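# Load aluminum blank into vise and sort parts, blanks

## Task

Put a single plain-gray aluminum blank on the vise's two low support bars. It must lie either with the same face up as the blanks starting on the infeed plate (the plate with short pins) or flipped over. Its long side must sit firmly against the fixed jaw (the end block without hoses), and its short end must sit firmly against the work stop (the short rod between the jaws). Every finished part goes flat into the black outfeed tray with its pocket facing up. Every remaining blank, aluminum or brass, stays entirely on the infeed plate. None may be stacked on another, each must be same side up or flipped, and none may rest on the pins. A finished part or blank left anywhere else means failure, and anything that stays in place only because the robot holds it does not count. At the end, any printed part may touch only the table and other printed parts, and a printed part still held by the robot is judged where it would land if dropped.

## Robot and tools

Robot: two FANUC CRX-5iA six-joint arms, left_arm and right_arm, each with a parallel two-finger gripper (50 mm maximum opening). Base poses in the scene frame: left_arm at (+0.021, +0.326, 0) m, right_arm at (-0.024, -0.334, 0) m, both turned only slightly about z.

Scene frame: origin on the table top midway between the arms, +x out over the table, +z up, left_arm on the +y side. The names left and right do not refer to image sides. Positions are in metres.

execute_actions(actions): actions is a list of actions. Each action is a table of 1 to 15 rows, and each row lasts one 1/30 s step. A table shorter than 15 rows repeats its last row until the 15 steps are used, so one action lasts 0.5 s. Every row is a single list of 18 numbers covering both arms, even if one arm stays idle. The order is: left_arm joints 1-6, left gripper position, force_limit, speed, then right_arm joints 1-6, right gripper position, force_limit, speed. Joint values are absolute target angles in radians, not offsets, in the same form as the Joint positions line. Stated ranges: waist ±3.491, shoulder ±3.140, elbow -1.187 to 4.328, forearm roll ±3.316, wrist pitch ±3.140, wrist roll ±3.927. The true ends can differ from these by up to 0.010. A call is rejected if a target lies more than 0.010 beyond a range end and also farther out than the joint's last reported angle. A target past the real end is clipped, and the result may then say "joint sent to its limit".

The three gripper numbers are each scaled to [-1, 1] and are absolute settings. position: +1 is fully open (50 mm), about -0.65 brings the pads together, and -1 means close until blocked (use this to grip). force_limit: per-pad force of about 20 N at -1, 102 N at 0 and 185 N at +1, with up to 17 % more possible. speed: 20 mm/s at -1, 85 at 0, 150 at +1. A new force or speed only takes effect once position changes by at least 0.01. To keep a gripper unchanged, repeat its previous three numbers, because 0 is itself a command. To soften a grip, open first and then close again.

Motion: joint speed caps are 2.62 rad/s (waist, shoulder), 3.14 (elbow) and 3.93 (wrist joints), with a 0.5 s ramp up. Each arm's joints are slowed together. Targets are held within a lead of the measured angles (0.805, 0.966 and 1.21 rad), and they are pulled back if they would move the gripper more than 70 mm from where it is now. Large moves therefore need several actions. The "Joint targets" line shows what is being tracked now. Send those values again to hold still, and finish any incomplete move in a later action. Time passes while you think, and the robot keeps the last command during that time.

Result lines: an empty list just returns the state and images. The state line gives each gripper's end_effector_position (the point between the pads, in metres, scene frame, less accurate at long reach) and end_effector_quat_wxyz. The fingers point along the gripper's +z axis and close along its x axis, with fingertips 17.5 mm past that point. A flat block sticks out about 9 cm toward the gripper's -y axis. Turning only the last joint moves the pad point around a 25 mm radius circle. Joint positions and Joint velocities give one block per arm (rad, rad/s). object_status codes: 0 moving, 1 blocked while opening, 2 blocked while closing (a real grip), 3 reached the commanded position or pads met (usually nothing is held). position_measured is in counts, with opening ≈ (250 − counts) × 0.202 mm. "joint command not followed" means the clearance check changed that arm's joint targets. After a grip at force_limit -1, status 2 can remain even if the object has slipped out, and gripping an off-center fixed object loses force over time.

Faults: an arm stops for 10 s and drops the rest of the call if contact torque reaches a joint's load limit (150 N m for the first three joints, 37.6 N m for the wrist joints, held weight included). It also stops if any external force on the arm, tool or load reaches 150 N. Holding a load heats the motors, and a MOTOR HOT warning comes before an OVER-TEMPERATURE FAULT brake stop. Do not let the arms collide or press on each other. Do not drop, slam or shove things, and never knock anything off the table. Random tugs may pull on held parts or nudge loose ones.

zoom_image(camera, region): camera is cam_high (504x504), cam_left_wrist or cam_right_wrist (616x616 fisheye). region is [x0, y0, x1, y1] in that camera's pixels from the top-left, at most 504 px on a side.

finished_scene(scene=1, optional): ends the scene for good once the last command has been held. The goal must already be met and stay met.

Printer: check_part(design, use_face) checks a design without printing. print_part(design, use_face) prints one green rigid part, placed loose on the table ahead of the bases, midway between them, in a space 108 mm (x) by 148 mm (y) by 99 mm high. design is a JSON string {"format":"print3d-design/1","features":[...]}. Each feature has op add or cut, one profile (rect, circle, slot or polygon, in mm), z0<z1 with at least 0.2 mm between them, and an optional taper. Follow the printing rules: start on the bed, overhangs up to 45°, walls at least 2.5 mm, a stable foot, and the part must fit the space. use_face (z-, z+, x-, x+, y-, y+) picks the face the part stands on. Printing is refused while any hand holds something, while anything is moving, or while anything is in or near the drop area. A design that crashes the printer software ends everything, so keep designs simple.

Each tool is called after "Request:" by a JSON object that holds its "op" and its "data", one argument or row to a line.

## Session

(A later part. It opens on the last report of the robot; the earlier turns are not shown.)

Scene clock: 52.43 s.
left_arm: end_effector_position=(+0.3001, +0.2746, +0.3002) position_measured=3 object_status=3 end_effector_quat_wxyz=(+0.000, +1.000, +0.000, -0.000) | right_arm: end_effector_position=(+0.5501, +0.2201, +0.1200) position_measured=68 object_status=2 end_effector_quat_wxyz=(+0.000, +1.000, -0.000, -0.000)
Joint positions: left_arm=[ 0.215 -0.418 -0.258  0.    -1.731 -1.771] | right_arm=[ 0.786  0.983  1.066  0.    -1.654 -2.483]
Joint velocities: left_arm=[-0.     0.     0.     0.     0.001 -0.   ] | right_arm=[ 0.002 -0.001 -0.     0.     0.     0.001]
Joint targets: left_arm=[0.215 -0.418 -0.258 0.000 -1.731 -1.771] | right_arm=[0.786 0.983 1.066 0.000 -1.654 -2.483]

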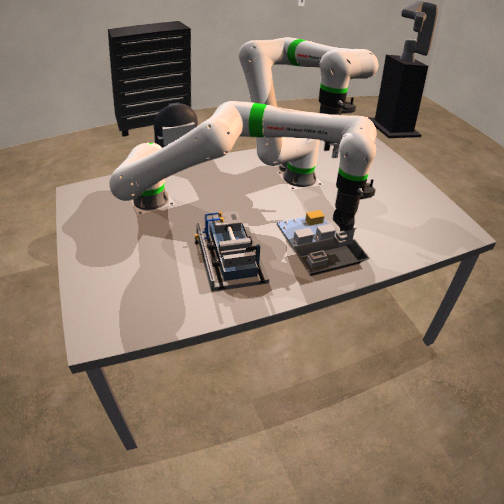

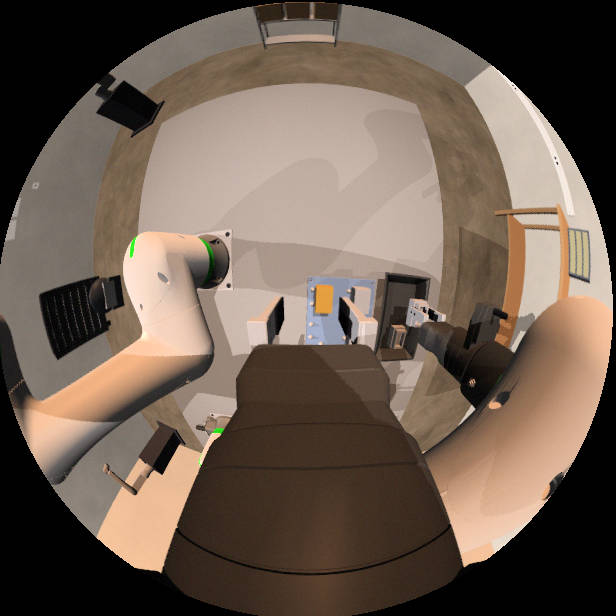

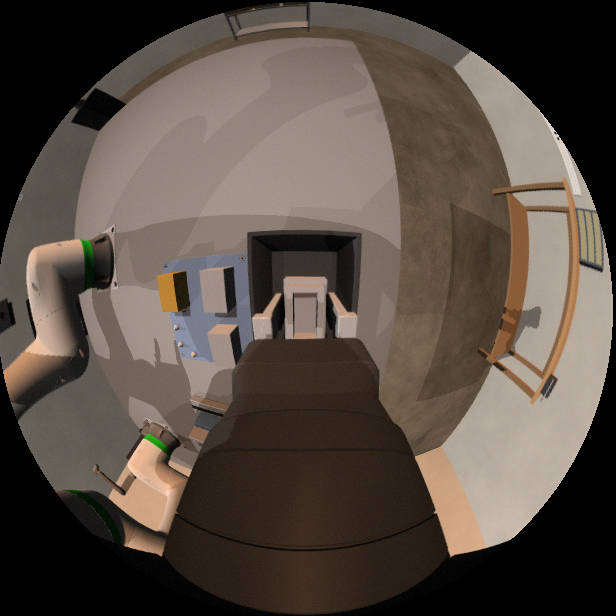

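Request:
{"op": "execute_actions", "data": {
  "actions": [
    [[0.2145,-0.418,-0.258,0,-1.731,-1.771,1,0,0, 0.7859,0.9825,0.9021,0,-1.4904,-2.4827,-1,0,0]],
    [[0.2145,-0.418,-0.258,0,-1.731,-1.771,1,0,0, 0.7859,0.99,0.89,0,-1.4717,-2.4827,-1,0,0]]
  ]
}}

Scene clock: 54.53 s.
left_arm: end_effector_position=(+0.3001, +0.2746, +0.3002) position_measured=3 object_status=3 end_effector_quat_wxyz=(+0.000, +1.000, +0.000, -0.000) | right_arm: end_effector_position=(+0.5506, +0.2207, +0.0392) position_measured=68 object_status=2 end_effector_quat_wxyz=(+0.000, +1.000, -0.000, -0.000)
Joint positions: left_arm=[ 0.214 -0.418 -0.258 -0.    -1.731 -1.771] | right_arm=[ 0.786  0.99   0.89   0.    -1.472 -2.483]
Joint velocities: left_arm=[ 0.     0.     0.    -0.     0.001  0.001] | right_arm=[ 0.     0.001 -0.001 -0.    -0.     0.   ]
Joint targets: left_arm=[0.215 -0.418 -0.258 0.000 -1.731 -1.771] | right_arm=[0.786 0.990 0.890 0.000 -1.472 -2.483]

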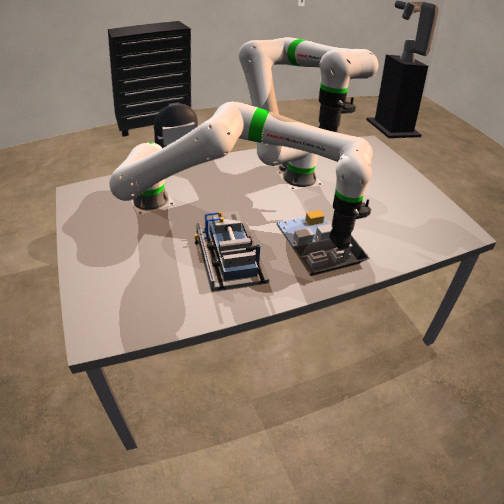

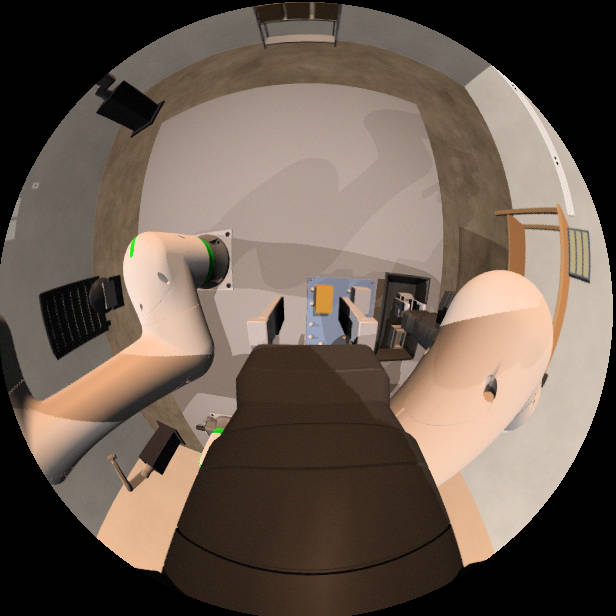

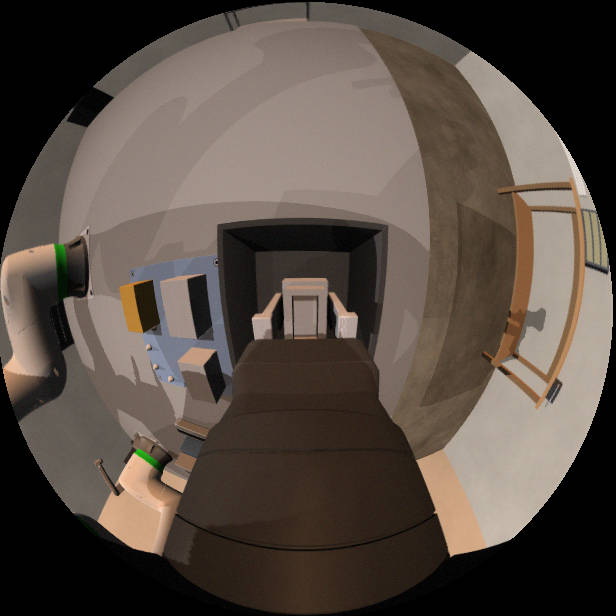

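Request:
{"op": "execute_actions", "data": {
  "actions": [
    [[0.2145,-0.418,-0.258,0,-1.731,-1.771,1,0,0, 0.7859,0.9878,0.8765,0,-1.4595,-2.4827,-1,0,0]]
  ]
}}

Scene clock: 64.97 s.
left_arm: end_effector_position=(+0.3001, +0.2746, +0.3002) position_measured=3 object_status=3 end_effector_quat_wxyz=(+0.000, +1.000, +0.000, -0.000) | right_arm: end_effector_position=(+0.5512, +0.2212, +0.0416) position_measured=68 object_status=2 end_effector_quat_wxyz=(-0.001, +1.000, -0.000, +0.001)
Joint positions: left_arm=[ 0.215 -0.418 -0.258  0.    -1.731 -1.771] | right_arm=[ 0.786  0.987  0.89   0.001 -1.471 -2.483]
Joint velocities: left_arm=[-0.001  0.001 -0.     0.001  0.001  0.002] | right_arm=[ 0.001 -0.     0.001  0.     0.001  0.001]
Joint targets: left_arm=[0.215 -0.418 -0.258 0.000 -1.731 -1.771] | right_arm=[0.786 0.987 0.890 0.001 -1.471 -2.483]
FORCE FAULT: contact force on the right arm reached its limit, and that arm stopped for 10 seconds. The contact can be on any part of that arm, not only on its tool. That time counts as 19 of the actions that you can send in this scene. That arm's remaining commands of this call were not run. That arm holds still and accepts commands again. Move the arm away from the contact; if what it grips holds it there, let go first. Pushing or pulling that hard again can fault the arm again.

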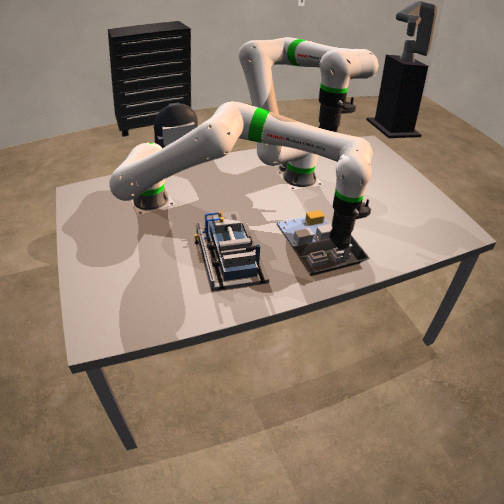

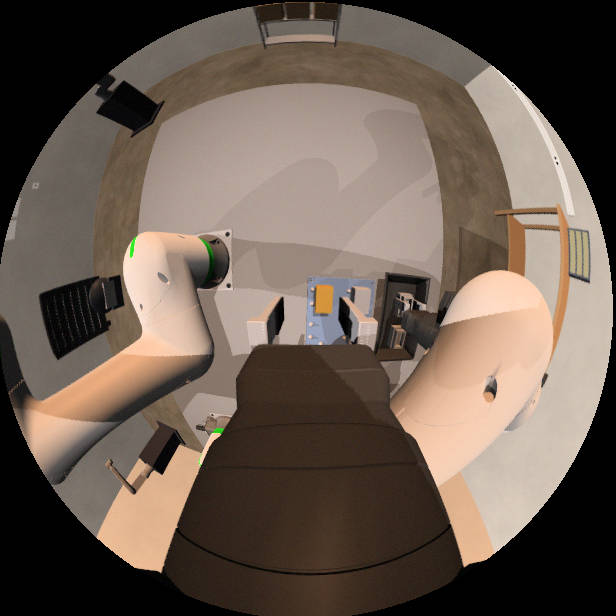

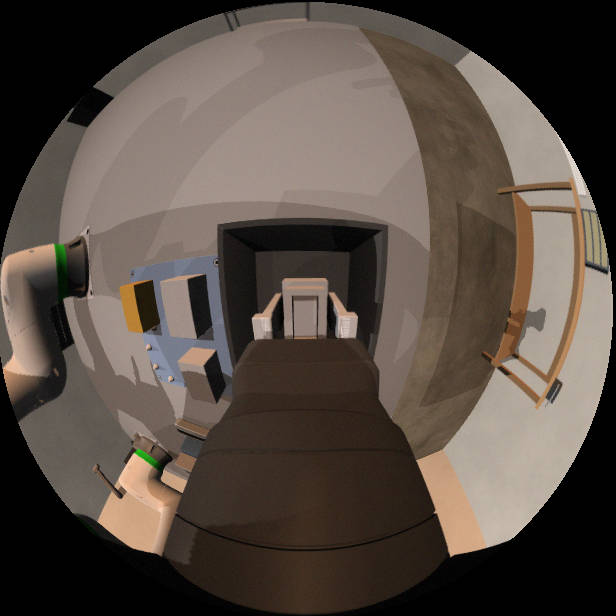

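Request:
{"op": "execute_actions", "data": {
  "actions": [
    [[0.2145,-0.418,-0.258,0,-1.731,-1.771,1,0,0, 0.786,0.987,0.89,0.0,-1.471,-2.483,1,0,0]]
  ]
}}

Scene clock: 67.77 s.
left_arm: end_effector_position=(+0.3001, +0.2746, +0.3002) position_measured=3 object_status=3 end_effector_quat_wxyz=(+0.000, +1.000, +0.000, -0.000) | right_arm: end_effector_position=(+0.5509, +0.2212, +0.0414) position_measured=3 object_status=3 end_effector_quat_wxyz=(-0.001, +1.000, -0.000, +0.001)
Joint positions: left_arm=[ 0.215 -0.418 -0.258 -0.    -1.731 -1.771] | right_arm=[ 0.786  0.987  0.89   0.    -1.471 -2.483]
Joint velocities: left_arm=[ 0.001  0.     0.     0.    -0.    -0.003] | right_arm=[ 0.001 -0.001 -0.001 -0.     0.    -0.001]
Joint targets: left_arm=[0.215 -0.418 -0.258 0.000 -1.731 -1.771] | right_arm=[0.786 0.987 0.890 0.000 -1.471 -2.483]

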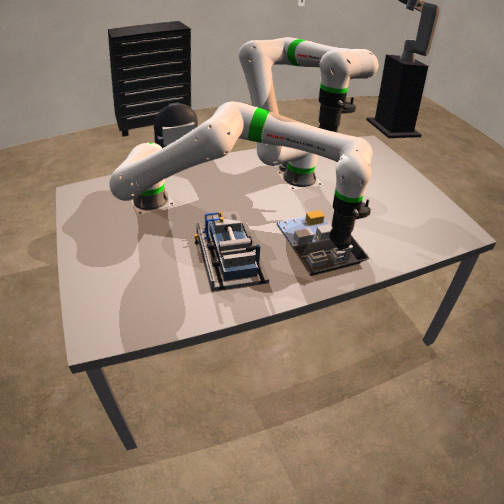

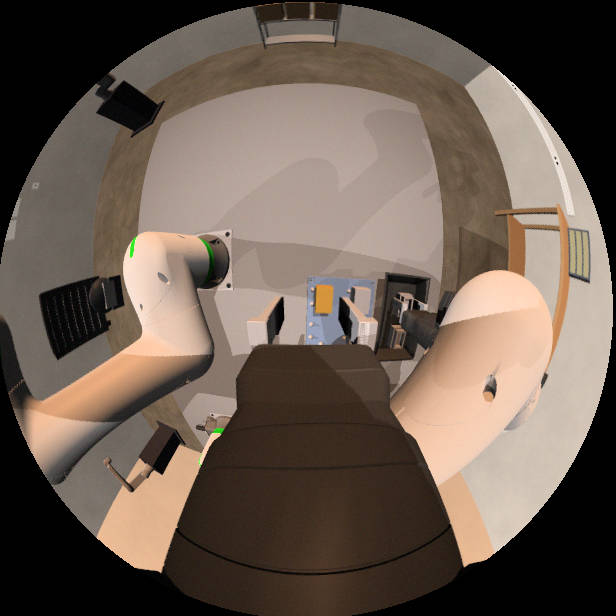

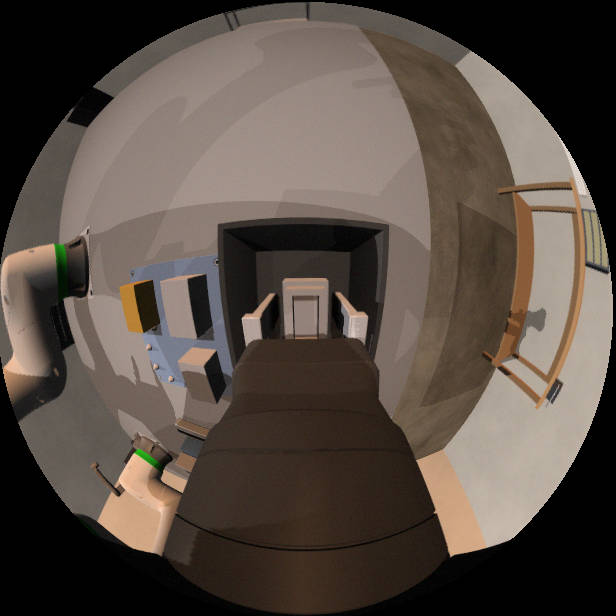

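Request:
{"op": "execute_actions", "data": {
  "actions": [
    [[0.2145,-0.418,-0.258,0,-1.731,-1.771,1,0,0, 0.7859,0.9828,1.0657,0,-1.6537,-2.4827,1,0,0]],
    [[0.2145,-0.418,-0.258,0,-1.731,-1.771,1,0,0, 0.4822,-0.1279,-0.1598,0,-1.5389,-2.179,1,0,0]],
    [[0.2145,-0.418,-0.258,0,-1.731,-1.771,1,0,0, 0.4822,-0.1279,-0.1598,0,-1.5389,-2.179,1,0,0]],
    [[0.2145,-0.418,-0.258,0,-1.731,-1.771,1,0,0, 0.4822,-0.1279,-0.1598,0,-1.5389,-2.179,1,0,0]],
    [[-0.1813,0.0672,-0.2547,0,-1.2489,-1.3755,1,0,0, 0.4822,-0.1279,-0.1598,0,-1.5389,-2.179,1,0,0]],
    [[-0.1813,0.0672,-0.2547,0,-1.2489,-1.3755,1,0,0, 0.4822,-0.1279,-0.1598,0,-1.5389,-2.179,1,0,0]],
    [[-0.1813,0.0672,-0.2547,0,-1.2489,-1.3755,1,0,0, 0.4822,-0.1279,-0.1598,0,-1.5389,-2.179,1,0,0]]
  ]
}}

Scene clock: 73.53 s.
left_arm: end_effector_position=(+0.4234, +0.1387, +0.1301) position_measured=3 object_status=3 end_effector_quat_wxyz=(+0.000, +1.000, +0.000, +0.000) | right_arm: end_effector_position=(+0.3601, -0.1999, +0.2499) position_measured=3 object_status=3 end_effector_quat_wxyz=(+0.000, +1.000, -0.000, -0.000)
Joint positions: left_arm=[-0.181  0.067 -0.255  0.    -1.249 -1.376] | right_arm=[ 0.482 -0.128 -0.16  -0.    -1.539 -2.179]
Joint velocities: left_arm=[-0.001 -0.     0.    -0.001 -0.001 -0.001] | right_arm=[-0.001  0.    -0.     0.    -0.     0.   ]
Joint targets: left_arm=[-0.181 0.067 -0.255 0.000 -1.249 -1.375] | right_arm=[0.482 -0.128 -0.160 0.000 -1.539 -2.179]

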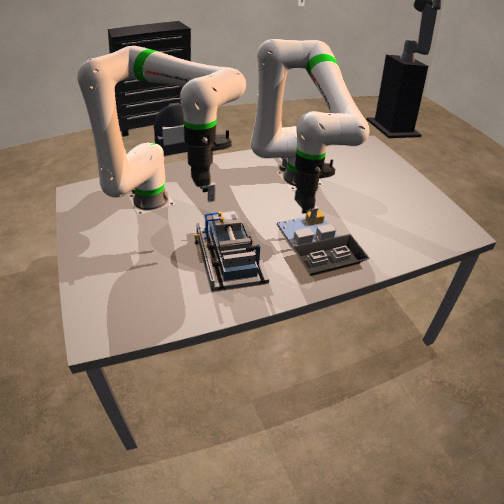

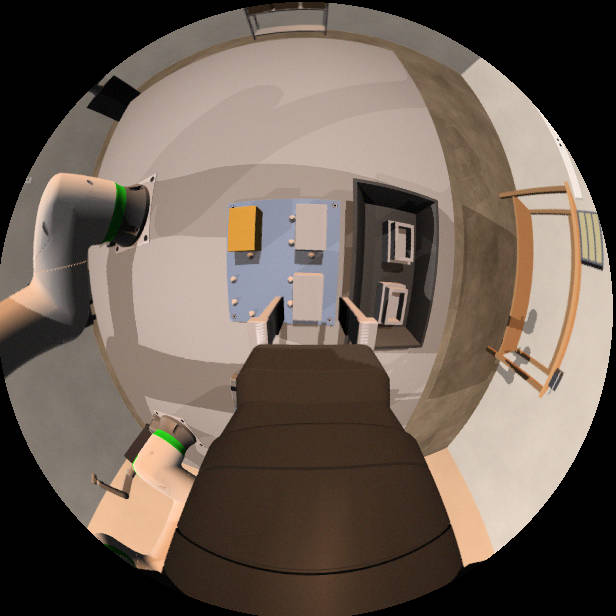

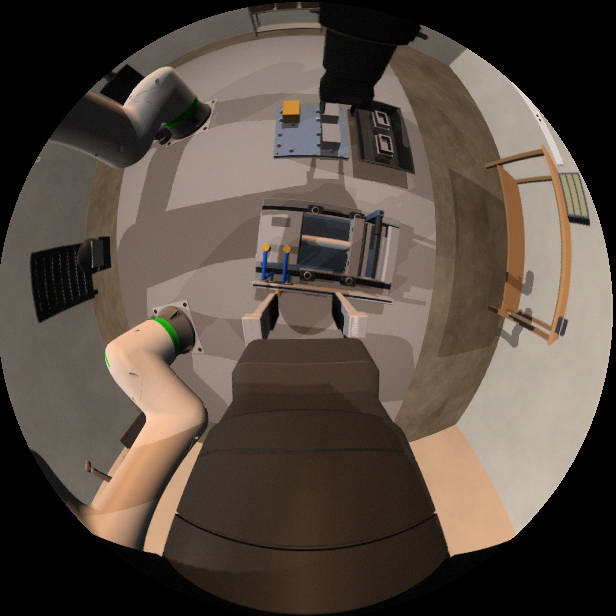

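Request:
{"op": "zoom_image", "data": {
  "camera": "cam_left_wrist",
  "region": [210, 180, 450, 350]
}}

Region (210, 180, 450, 350) of cam_left_wrist's 616x616 image, scaled by 2.100, with more detail than that image has; it fills the top 357 rows of this view, and the rest is white.

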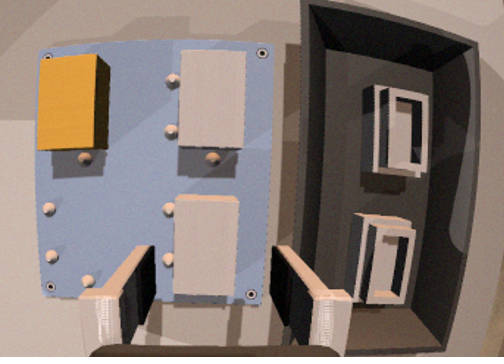

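Request:
{"op": "execute_actions", "data": {
  "actions": [
    [[-0.1968,0.1121,-0.3311,0,-1.1275,-1.36,1,0,0, 0.4822,-0.1279,-0.1598,0,-1.5389,-2.179,1,0,0]],
    [[-0.1968,0.1121,-0.3311,0,-1.1275,-1.36,1,0,0, 0.4822,-0.1279,-0.1598,0,-1.5389,-2.179,1,0,0]]
  ]
}}

Request:
{"op": "zoom_image", "data": {
  "camera": "cam_left_wrist",
  "region": [210, 200, 410, 350]
}}

Scene clock: 76.73 s.
left_arm: end_effector_position=(+0.4189, +0.1327, +0.0800) position_measured=3 object_status=3 end_effector_quat_wxyz=(+0.000, +1.000, +0.000, +0.000) | right_arm: end_effector_position=(+0.3601, -0.1999, +0.2499) position_measured=3 object_status=3 end_effector_quat_wxyz=(+0.000, +1.000, -0.000, -0.000)
Joint positions: left_arm=[-0.197  0.112 -0.331  0.    -1.128 -1.36 ] | right_arm=[ 0.482 -0.128 -0.16  -0.    -1.539 -2.179]
Joint velocities: left_arm=[-0.001  0.     0.    -0.     0.     0.001] | right_arm=[ 0.001 -0.001  0.    -0.001 -0.001  0.001]
Joint targets: left_arm=[-0.197 0.112 -0.331 0.000 -1.127 -1.360] | right_arm=[0.482 -0.128 -0.160 0.000 -1.539 -2.179]

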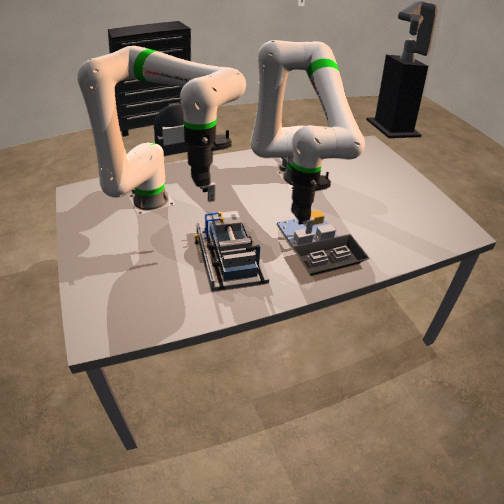

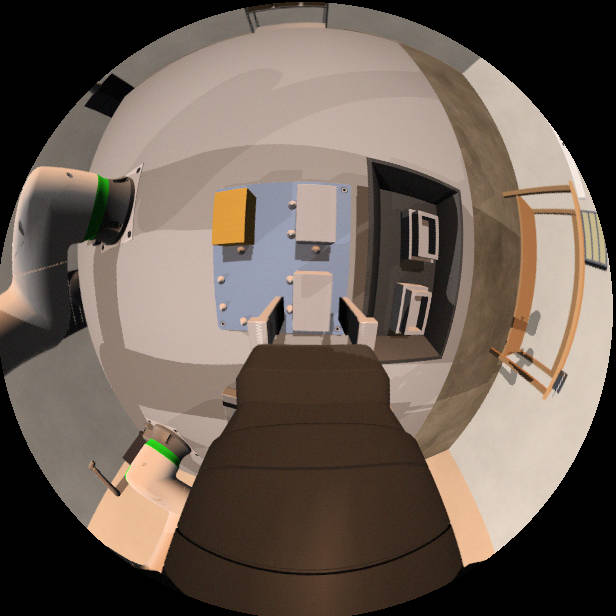

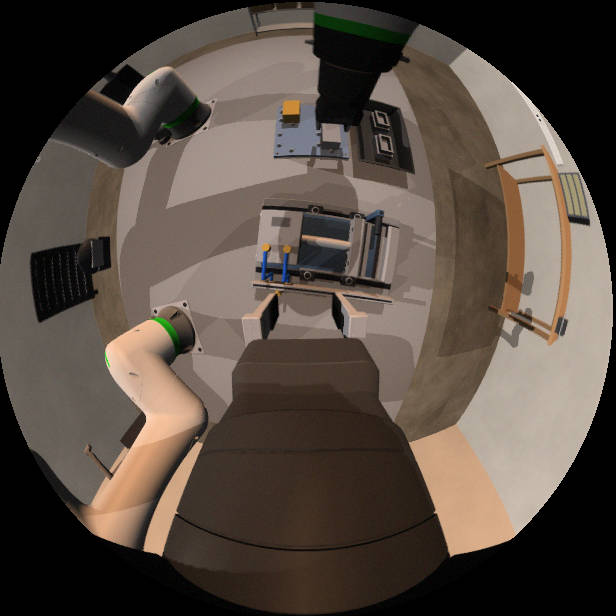

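Region (210, 200, 410, 350) of cam_left_wrist's 616x616 image, scaled by 2.520, with more detail than that image has; it fills the top 378 rows of this view, and the rest is white.

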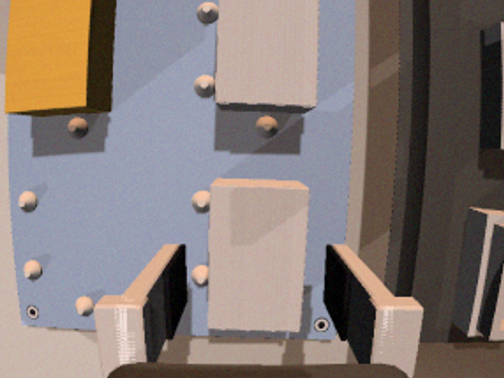

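Request:
{"op": "execute_actions", "data": {
  "actions": [
    [[-0.1968,0.1534,-0.3735,0,-1.0439,-1.36,1,0,0, 0.4822,-0.1279,-0.1598,0,-1.5389,-2.179,1,0,0]],
    [[-0.1968,0.1534,-0.3735,0,-1.0439,-1.36,1,0,0, 0.4822,-0.1279,-0.1598,0,-1.5389,-2.179,1,0,0]],
    [[-0.1968,0.1534,-0.3735,0,-1.0439,-1.36,-1,0,0, 0.4822,-0.1279,-0.1598,0,-1.5389,-2.179,1,0,0]],
    [[-0.1968,0.1534,-0.3735,0,-1.0439,-1.36,-1,0,0, 0.4822,-0.1279,-0.1598,0,-1.5389,-2.179,1,0,0]]
  ]
}}

Scene clock: 79.80 s.
left_arm: end_effector_position=(+0.4189, +0.1327, +0.0460) position_measured=64 object_status=2 end_effector_quat_wxyz=(-0.000, +1.000, +0.000, +0.000) | right_arm: end_effector_position=(+0.3601, -0.1999, +0.2499) position_measured=3 object_status=3 end_effector_quat_wxyz=(+0.000, +1.000, -0.000, -0.000)
Joint positions: left_arm=[-0.197  0.153 -0.373 -0.    -1.044 -1.36 ] | right_arm=[ 0.482 -0.128 -0.16  -0.    -1.539 -2.179]
Joint velocities: left_arm=[ 0.     0.    -0.     0.002 -0.     0.   ] | right_arm=[ 0.    -0.001 -0.     0.    -0.     0.   ]
Joint targets: left_arm=[-0.197 0.153 -0.373 0.000 -1.044 -1.360] | right_arm=[0.482 -0.128 -0.160 0.000 -1.539 -2.179]

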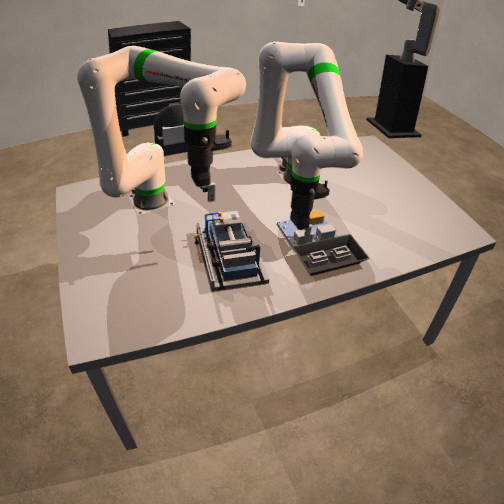

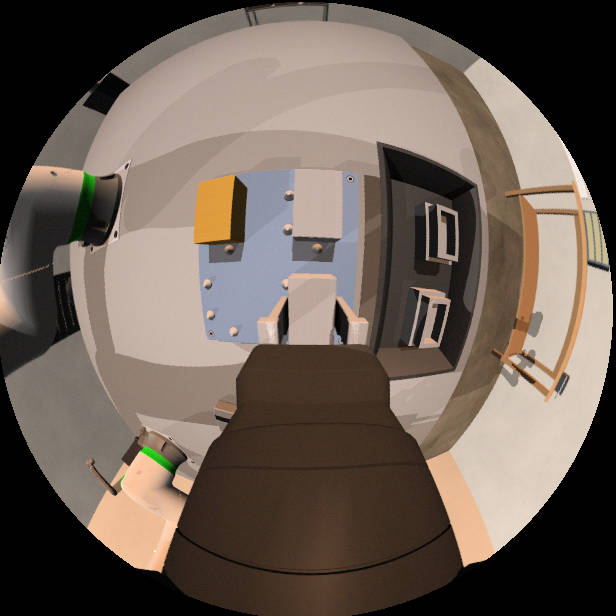

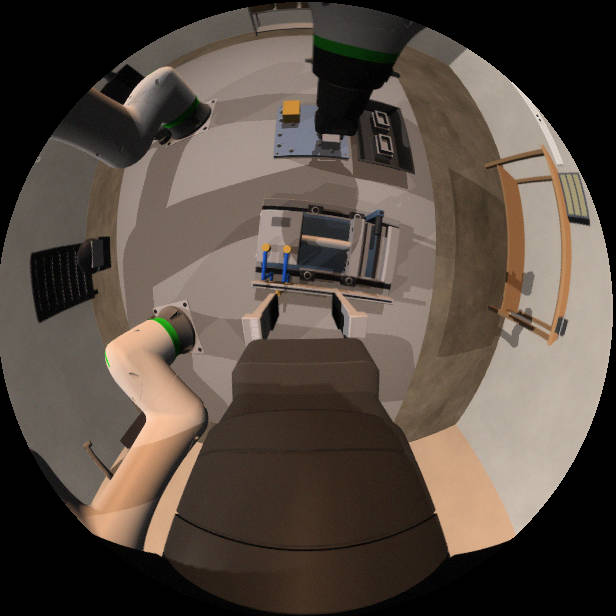

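Request:
{"op": "execute_actions", "data": {
  "actions": [
    [[-0.1968,0.1121,-0.3311,0,-1.1275,-1.36,-1,0,0, 0.4822,-0.1279,-0.1598,0,-1.5389,-2.179,1,0,0]],
    [[-0.1968,0.0727,-0.2734,0,-1.2247,-1.36,-1,0,0, 0.4822,-0.1279,-0.1598,0,-1.5389,-2.179,1,0,0]],
    [[-0.61,0.5917,0.5746,0,-1.5537,-1.0369,-1,0,0, 0.4822,-0.1279,-0.1598,0,-1.5389,-2.179,1,0,0]],
    [[-0.61,0.5917,0.5746,0,-1.5537,-1.0369,-1,0,0, 0.4822,-0.1279,-0.1598,0,-1.5389,-2.179,1,0,0]],
    [[-0.61,0.5917,0.5746,0,-1.5537,-1.0369,-1,0,0, 0.4822,-0.1279,-0.1598,0,-1.5389,-2.179,1,0,0]],
    [[-0.61,0.5917,0.5746,0,-1.5537,-1.0369,-1,0,0, 0.4822,-0.1279,-0.1598,0,-1.5389,-2.179,1,0,0]]
  ]
}}

Scene clock: 87.73 s.
left_arm: end_effector_position=(+0.4823, -0.1397, +0.1899) position_measured=64 object_status=2 end_effector_quat_wxyz=(-0.000, +0.999, -0.045, -0.000) | right_arm: end_effector_position=(+0.3601, -0.1999, +0.2499) position_measured=3 object_status=3 end_effector_quat_wxyz=(+0.000, +1.000, -0.000, -0.000)
Joint positions: left_arm=[-0.61   0.592  0.575 -0.    -1.554 -1.037] | right_arm=[ 0.482 -0.128 -0.16  -0.    -1.539 -2.179]
Joint velocities: left_arm=[ 0.    -0.    -0.     0.001  0.     0.   ] | right_arm=[ 0.003  0.001 -0.     0.    -0.     0.   ]
Joint targets: left_arm=[-0.610 0.592 0.575 0.000 -1.554 -1.037] | right_arm=[0.482 -0.128 -0.160 0.000 -1.539 -2.179]

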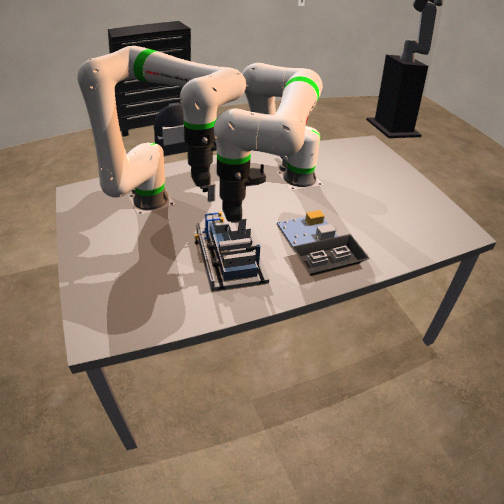

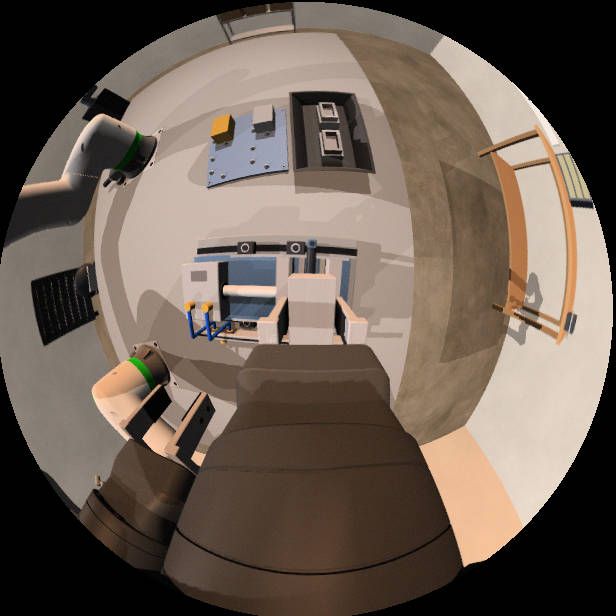

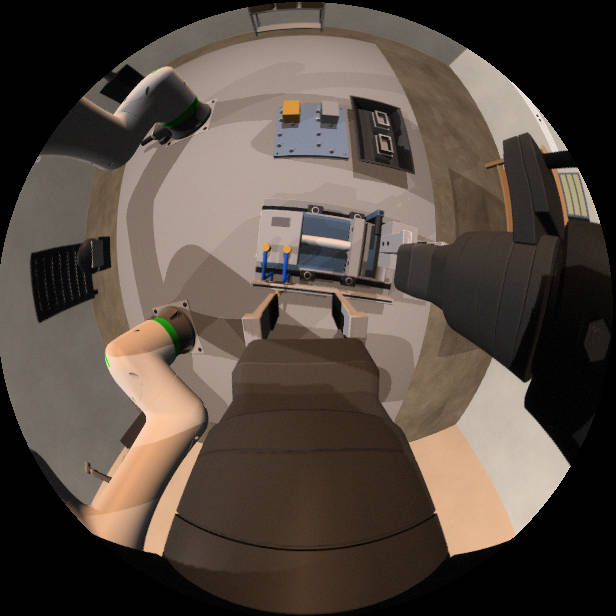

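Request:
{"op": "zoom_image", "data": {
  "camera": "cam_right_wrist",
  "region": [300, 190, 420, 310]
}}

Region (300, 190, 420, 310) of cam_right_wrist's 616x616 image, scaled by 4.200, with more detail than that image has.

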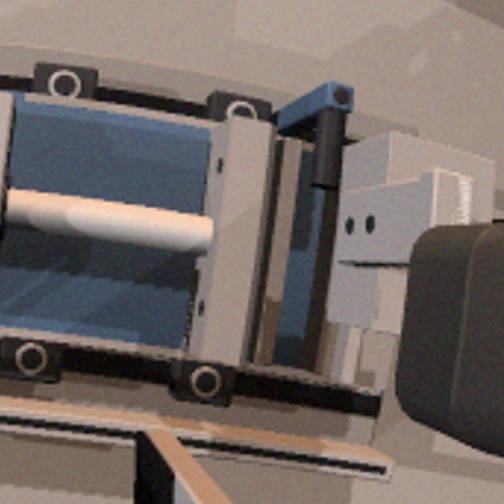

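Request:
{"op": "execute_actions", "data": {
  "actions": [
    [[-0.61,0.6018,0.4737,0,-1.4427,-1.0369,-1,0,0, 0.1329,0.1637,-0.0508,0,-1.3563,-1.8297,1,0,0]],
    [[-0.61,0.6018,0.4737,0,-1.4427,-1.0369,-1,0,0, 0.1329,0.1637,-0.0508,0,-1.3563,-1.8297,1,0,0]],
    [[-0.61,0.6018,0.4737,0,-1.4427,-1.0369,-1,0,0, 0.1329,0.1637,-0.0508,0,-1.3563,-1.8297,1,0,0]],
    [[-0.61,0.6018,0.4737,0,-1.4427,-1.0369,-1,0,0, 0.1329,0.1637,-0.0508,0,-1.3563,-1.8297,1,0,0]]
  ]
}}

Request:
{"op": "zoom_image", "data": {
  "camera": "cam_right_wrist",
  "region": [220, 130, 400, 310]
}}

Scene clock: 93.97 s.
left_arm: end_effector_position=(+0.4823, -0.1397, +0.1400) position_measured=64 object_status=2 end_effector_quat_wxyz=(-0.000, +0.999, -0.045, -0.000) | right_arm: end_effector_position=(+0.3851, -0.2143, +0.2373) position_measured=3 object_status=3 end_effector_quat_wxyz=(+0.000, +1.000, -0.000, -0.000)
Joint positions: left_arm=[-0.61   0.602  0.474  0.    -1.443 -1.037] | right_arm=[ 0.416 -0.073 -0.139  0.    -1.504 -2.113]
Joint velocities: left_arm=[ 0.    -0.    -0.    -0.001  0.     0.002] | right_arm=[ 0.001  0.     0.001 -0.001  0.001  0.   ]
Joint targets: left_arm=[-0.610 0.602 0.474 0.000 -1.443 -1.037] | right_arm=[0.416 -0.073 -0.139 0.000 -1.504 -2.113]
joint command not followed: on one or more control steps a check withheld the commanded joint targets of the right arm, and it was not sent them on those steps. On the call's last step the targets were still withheld.
cause: the commanded joint targets would bring a part of the robot too close to another arm (a part of this arm just beyond joint 5 (wrist pitch) and a part of the other arm just beyond its joint 5 (wrist pitch)); next, command targets that bring no part of the robot closer to that arm.

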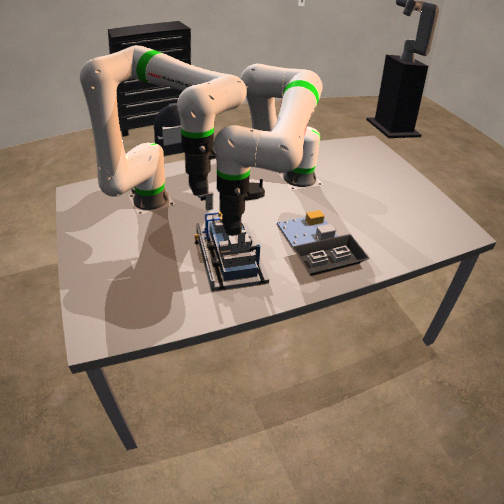

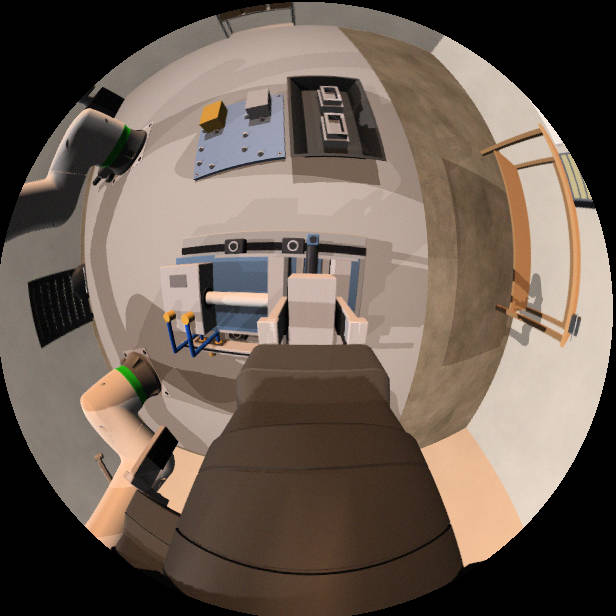

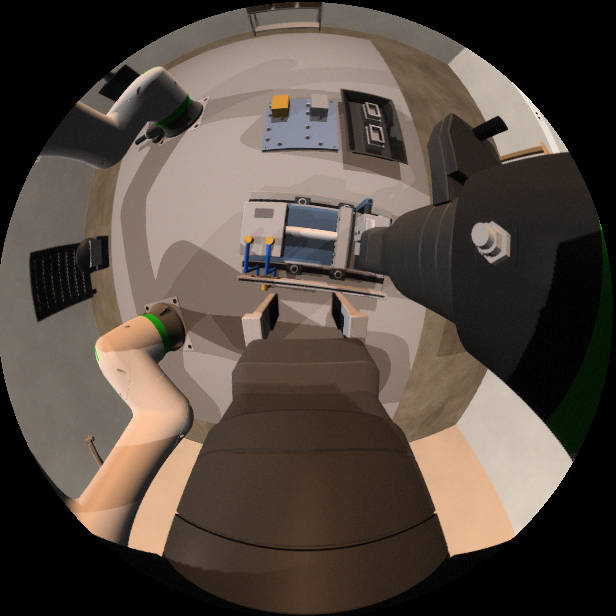

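Region (220, 130, 400, 310) of cam_right_wrist's 616x616 image, scaled by 2.800, with more detail than that image has.

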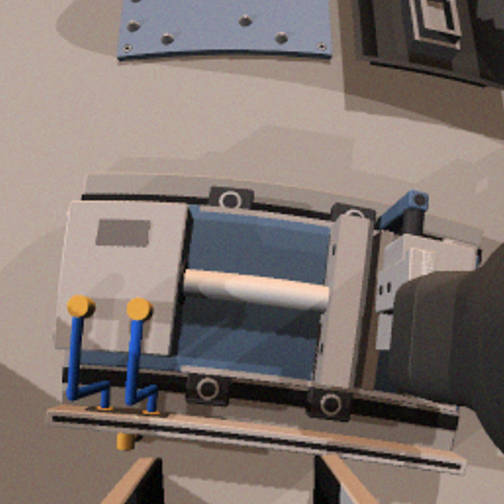

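Request:
{"op": "zoom_image", "data": {
  "camera": "cam_left_wrist",
  "region": [240, 220, 390, 350]
}}

Region (240, 220, 390, 350) of cam_left_wrist's 616x616 image, scaled by 3.360, with more detail than that image has; it fills the top 437 rows of this view, and the rest is white.

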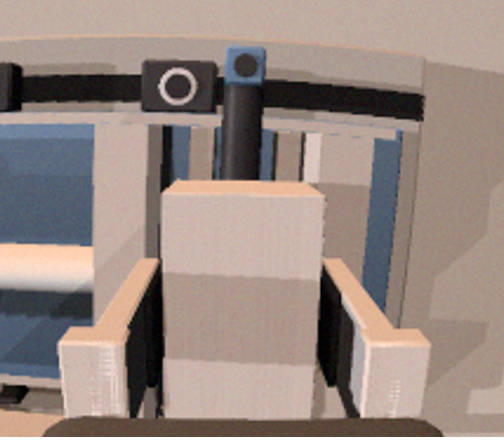

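Request:
{"op": "execute_actions", "data": {
  "actions": [
    [[-0.6219,0.6150,0.4942,0,-1.4499,-1.0249,-1,0,0, 0.1575,-0.3237,-0.3137,0,-1.5809,-1.8543,1,0,0]],
    [[-0.6219,0.6169,0.4853,0,-1.4393,-1.0249,-1,0,0, 0.1575,-0.3237,-0.3137,0,-1.5809,-1.8543,1,0,0]],
    [[-0.6219,0.6187,0.4765,0,-1.4286,-1.0249,-1,0,0, 0.1575,-0.3237,-0.3137,0,-1.5809,-1.8543,1,0,0]]
  ]
}}

Scene clock: 101.23 s.
left_arm: end_effector_position=(+0.4803, -0.1480, +0.1301) position_measured=64 object_status=2 end_effector_quat_wxyz=(+0.000, +0.999, -0.045, -0.000) | right_arm: end_effector_position=(+0.3073, -0.3417, +0.2499) position_measured=3 object_status=3 end_effector_quat_wxyz=(+0.000, +1.000, -0.000, -0.000)
Joint positions: left_arm=[-0.622  0.619  0.477  0.    -1.429 -1.025] | right_arm=[ 0.176 -0.306 -0.301  0.    -1.575 -1.873]
Joint velocities: left_arm=[-0.     0.    -0.001 -0.001  0.001 -0.   ] | right_arm=[-0.199 -0.192 -0.133 -0.001 -0.06   0.198]
Joint targets: left_arm=[-0.622 0.619 0.476 0.000 -1.429 -1.025] | right_arm=[0.157 -0.324 -0.314 0.000 -1.581 -1.854]

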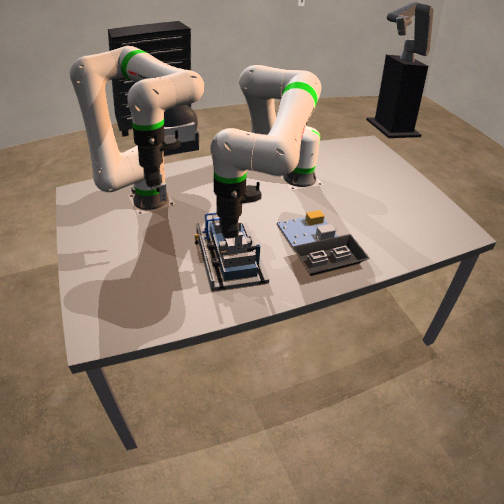

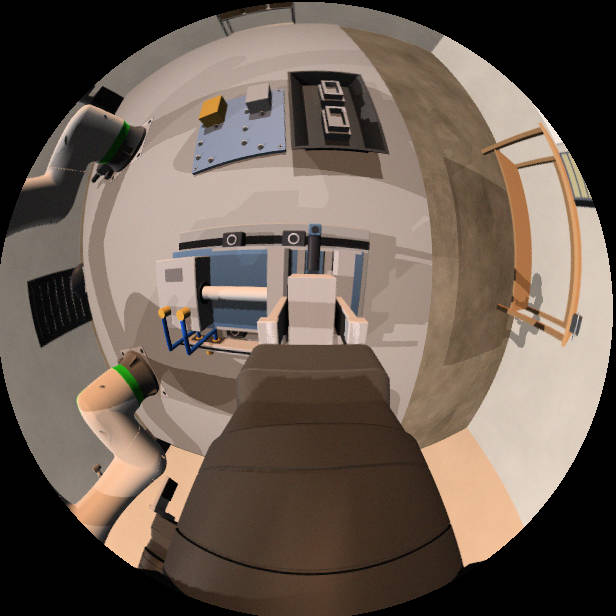

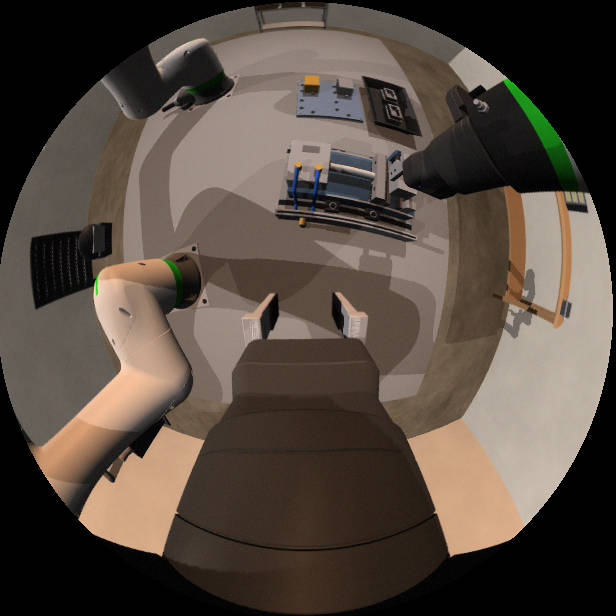

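Request:
{"op": "execute_actions", "data": {
  "actions": [
    [[-0.6219,0.6198,0.4712,0,-1.4222,-1.0249,-1,0,0, 0.1575,-0.3237,-0.3137,0,-1.5809,-1.8543,1,0,0]]
  ]
}}

Scene clock: 102.23 s.
left_arm: end_effector_position=(+0.4803, -0.1480, +0.1270) position_measured=64 object_status=2 end_effector_quat_wxyz=(-0.000, +0.999, -0.045, -0.000) | right_arm: end_effector_position=(+0.2999, -0.3499, +0.2500) position_measured=3 object_status=3 end_effector_quat_wxyz=(+0.000, +1.000, -0.000, -0.000)
Joint positions: left_arm=[-0.622  0.62   0.471 -0.    -1.422 -1.025] | right_arm=[ 0.157 -0.324 -0.314  0.    -1.581 -1.854]
Joint velocities: left_arm=[ 0.    -0.001  0.001  0.     0.001 -0.002] | right_arm=[ 0.    -0.001  0.    -0.001 -0.001  0.   ]
Joint targets: left_arm=[-0.622 0.620 0.471 0.000 -1.422 -1.025] | right_arm=[0.157 -0.324 -0.314 0.000 -1.581 -1.854]

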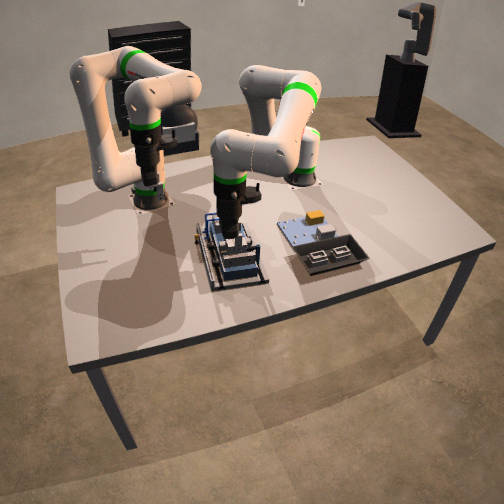

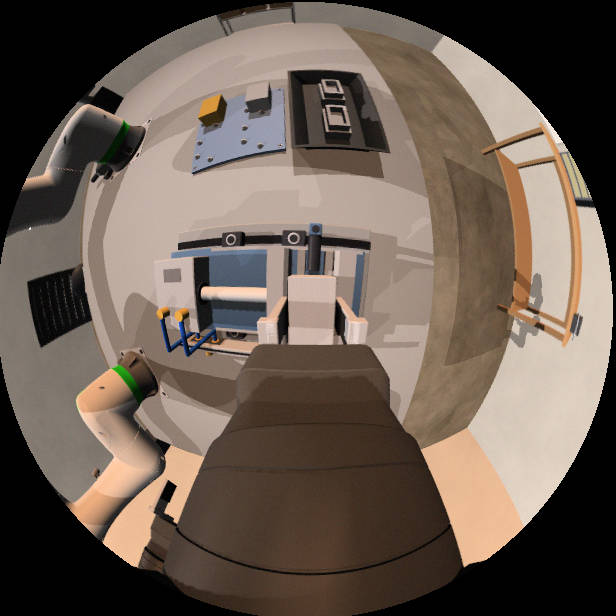

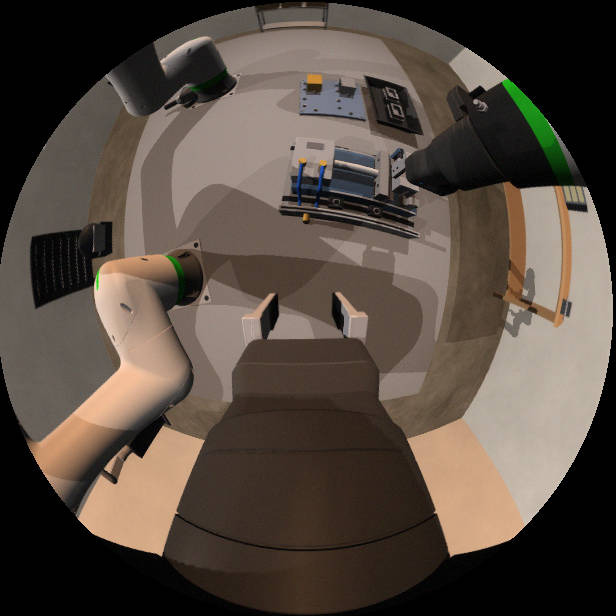

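Request:
{"op": "execute_actions", "data": {
  "actions": [
    [[-0.6219,0.6206,0.4677,0,-1.4179,-1.0249,-1,0,0, 0.1575,-0.3237,-0.3137,0,-1.5809,-1.8543,1,0,0]]
  ]
}}

Scene clock: 103.10 s.
left_arm: end_effector_position=(+0.4803, -0.1480, +0.1251) position_measured=64 object_status=2 end_effector_quat_wxyz=(+0.000, +0.999, -0.045, -0.000) | right_arm: end_effector_position=(+0.2999, -0.3499, +0.2500) position_measured=3 object_status=3 end_effector_quat_wxyz=(+0.000, +1.000, -0.000, -0.000)
Joint positions: left_arm=[-0.622  0.621  0.468  0.    -1.418 -1.025] | right_arm=[ 0.157 -0.324 -0.314  0.    -1.581 -1.854]
Joint velocities: left_arm=[ 0.     0.001 -0.001 -0.001  0.    -0.001] | right_arm=[-0.001  0.001 -0.    -0.    -0.001  0.   ]
Joint targets: left_arm=[-0.622 0.621 0.468 0.000 -1.418 -1.025] | right_arm=[0.157 -0.324 -0.314 0.000 -1.581 -1.854]

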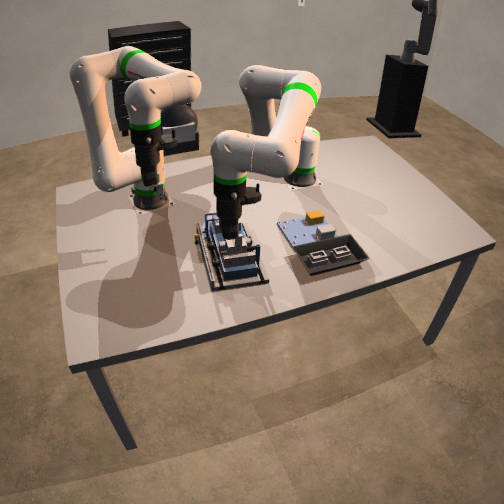

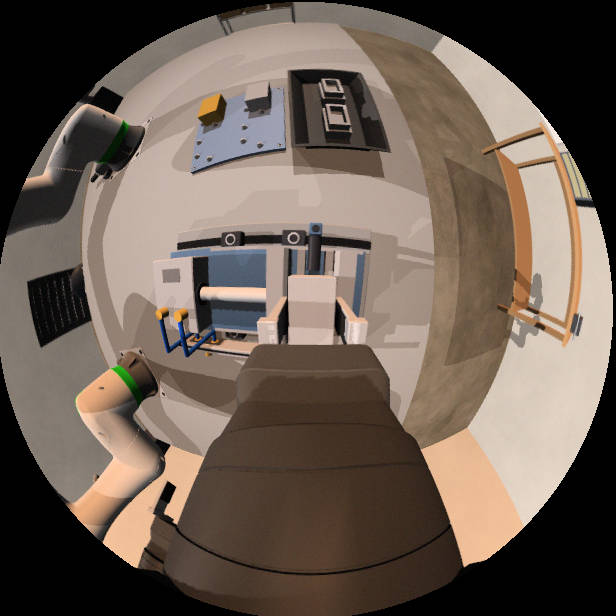

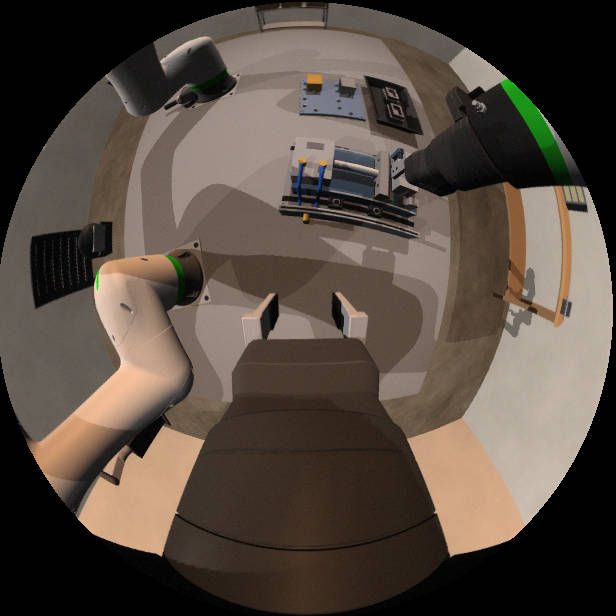

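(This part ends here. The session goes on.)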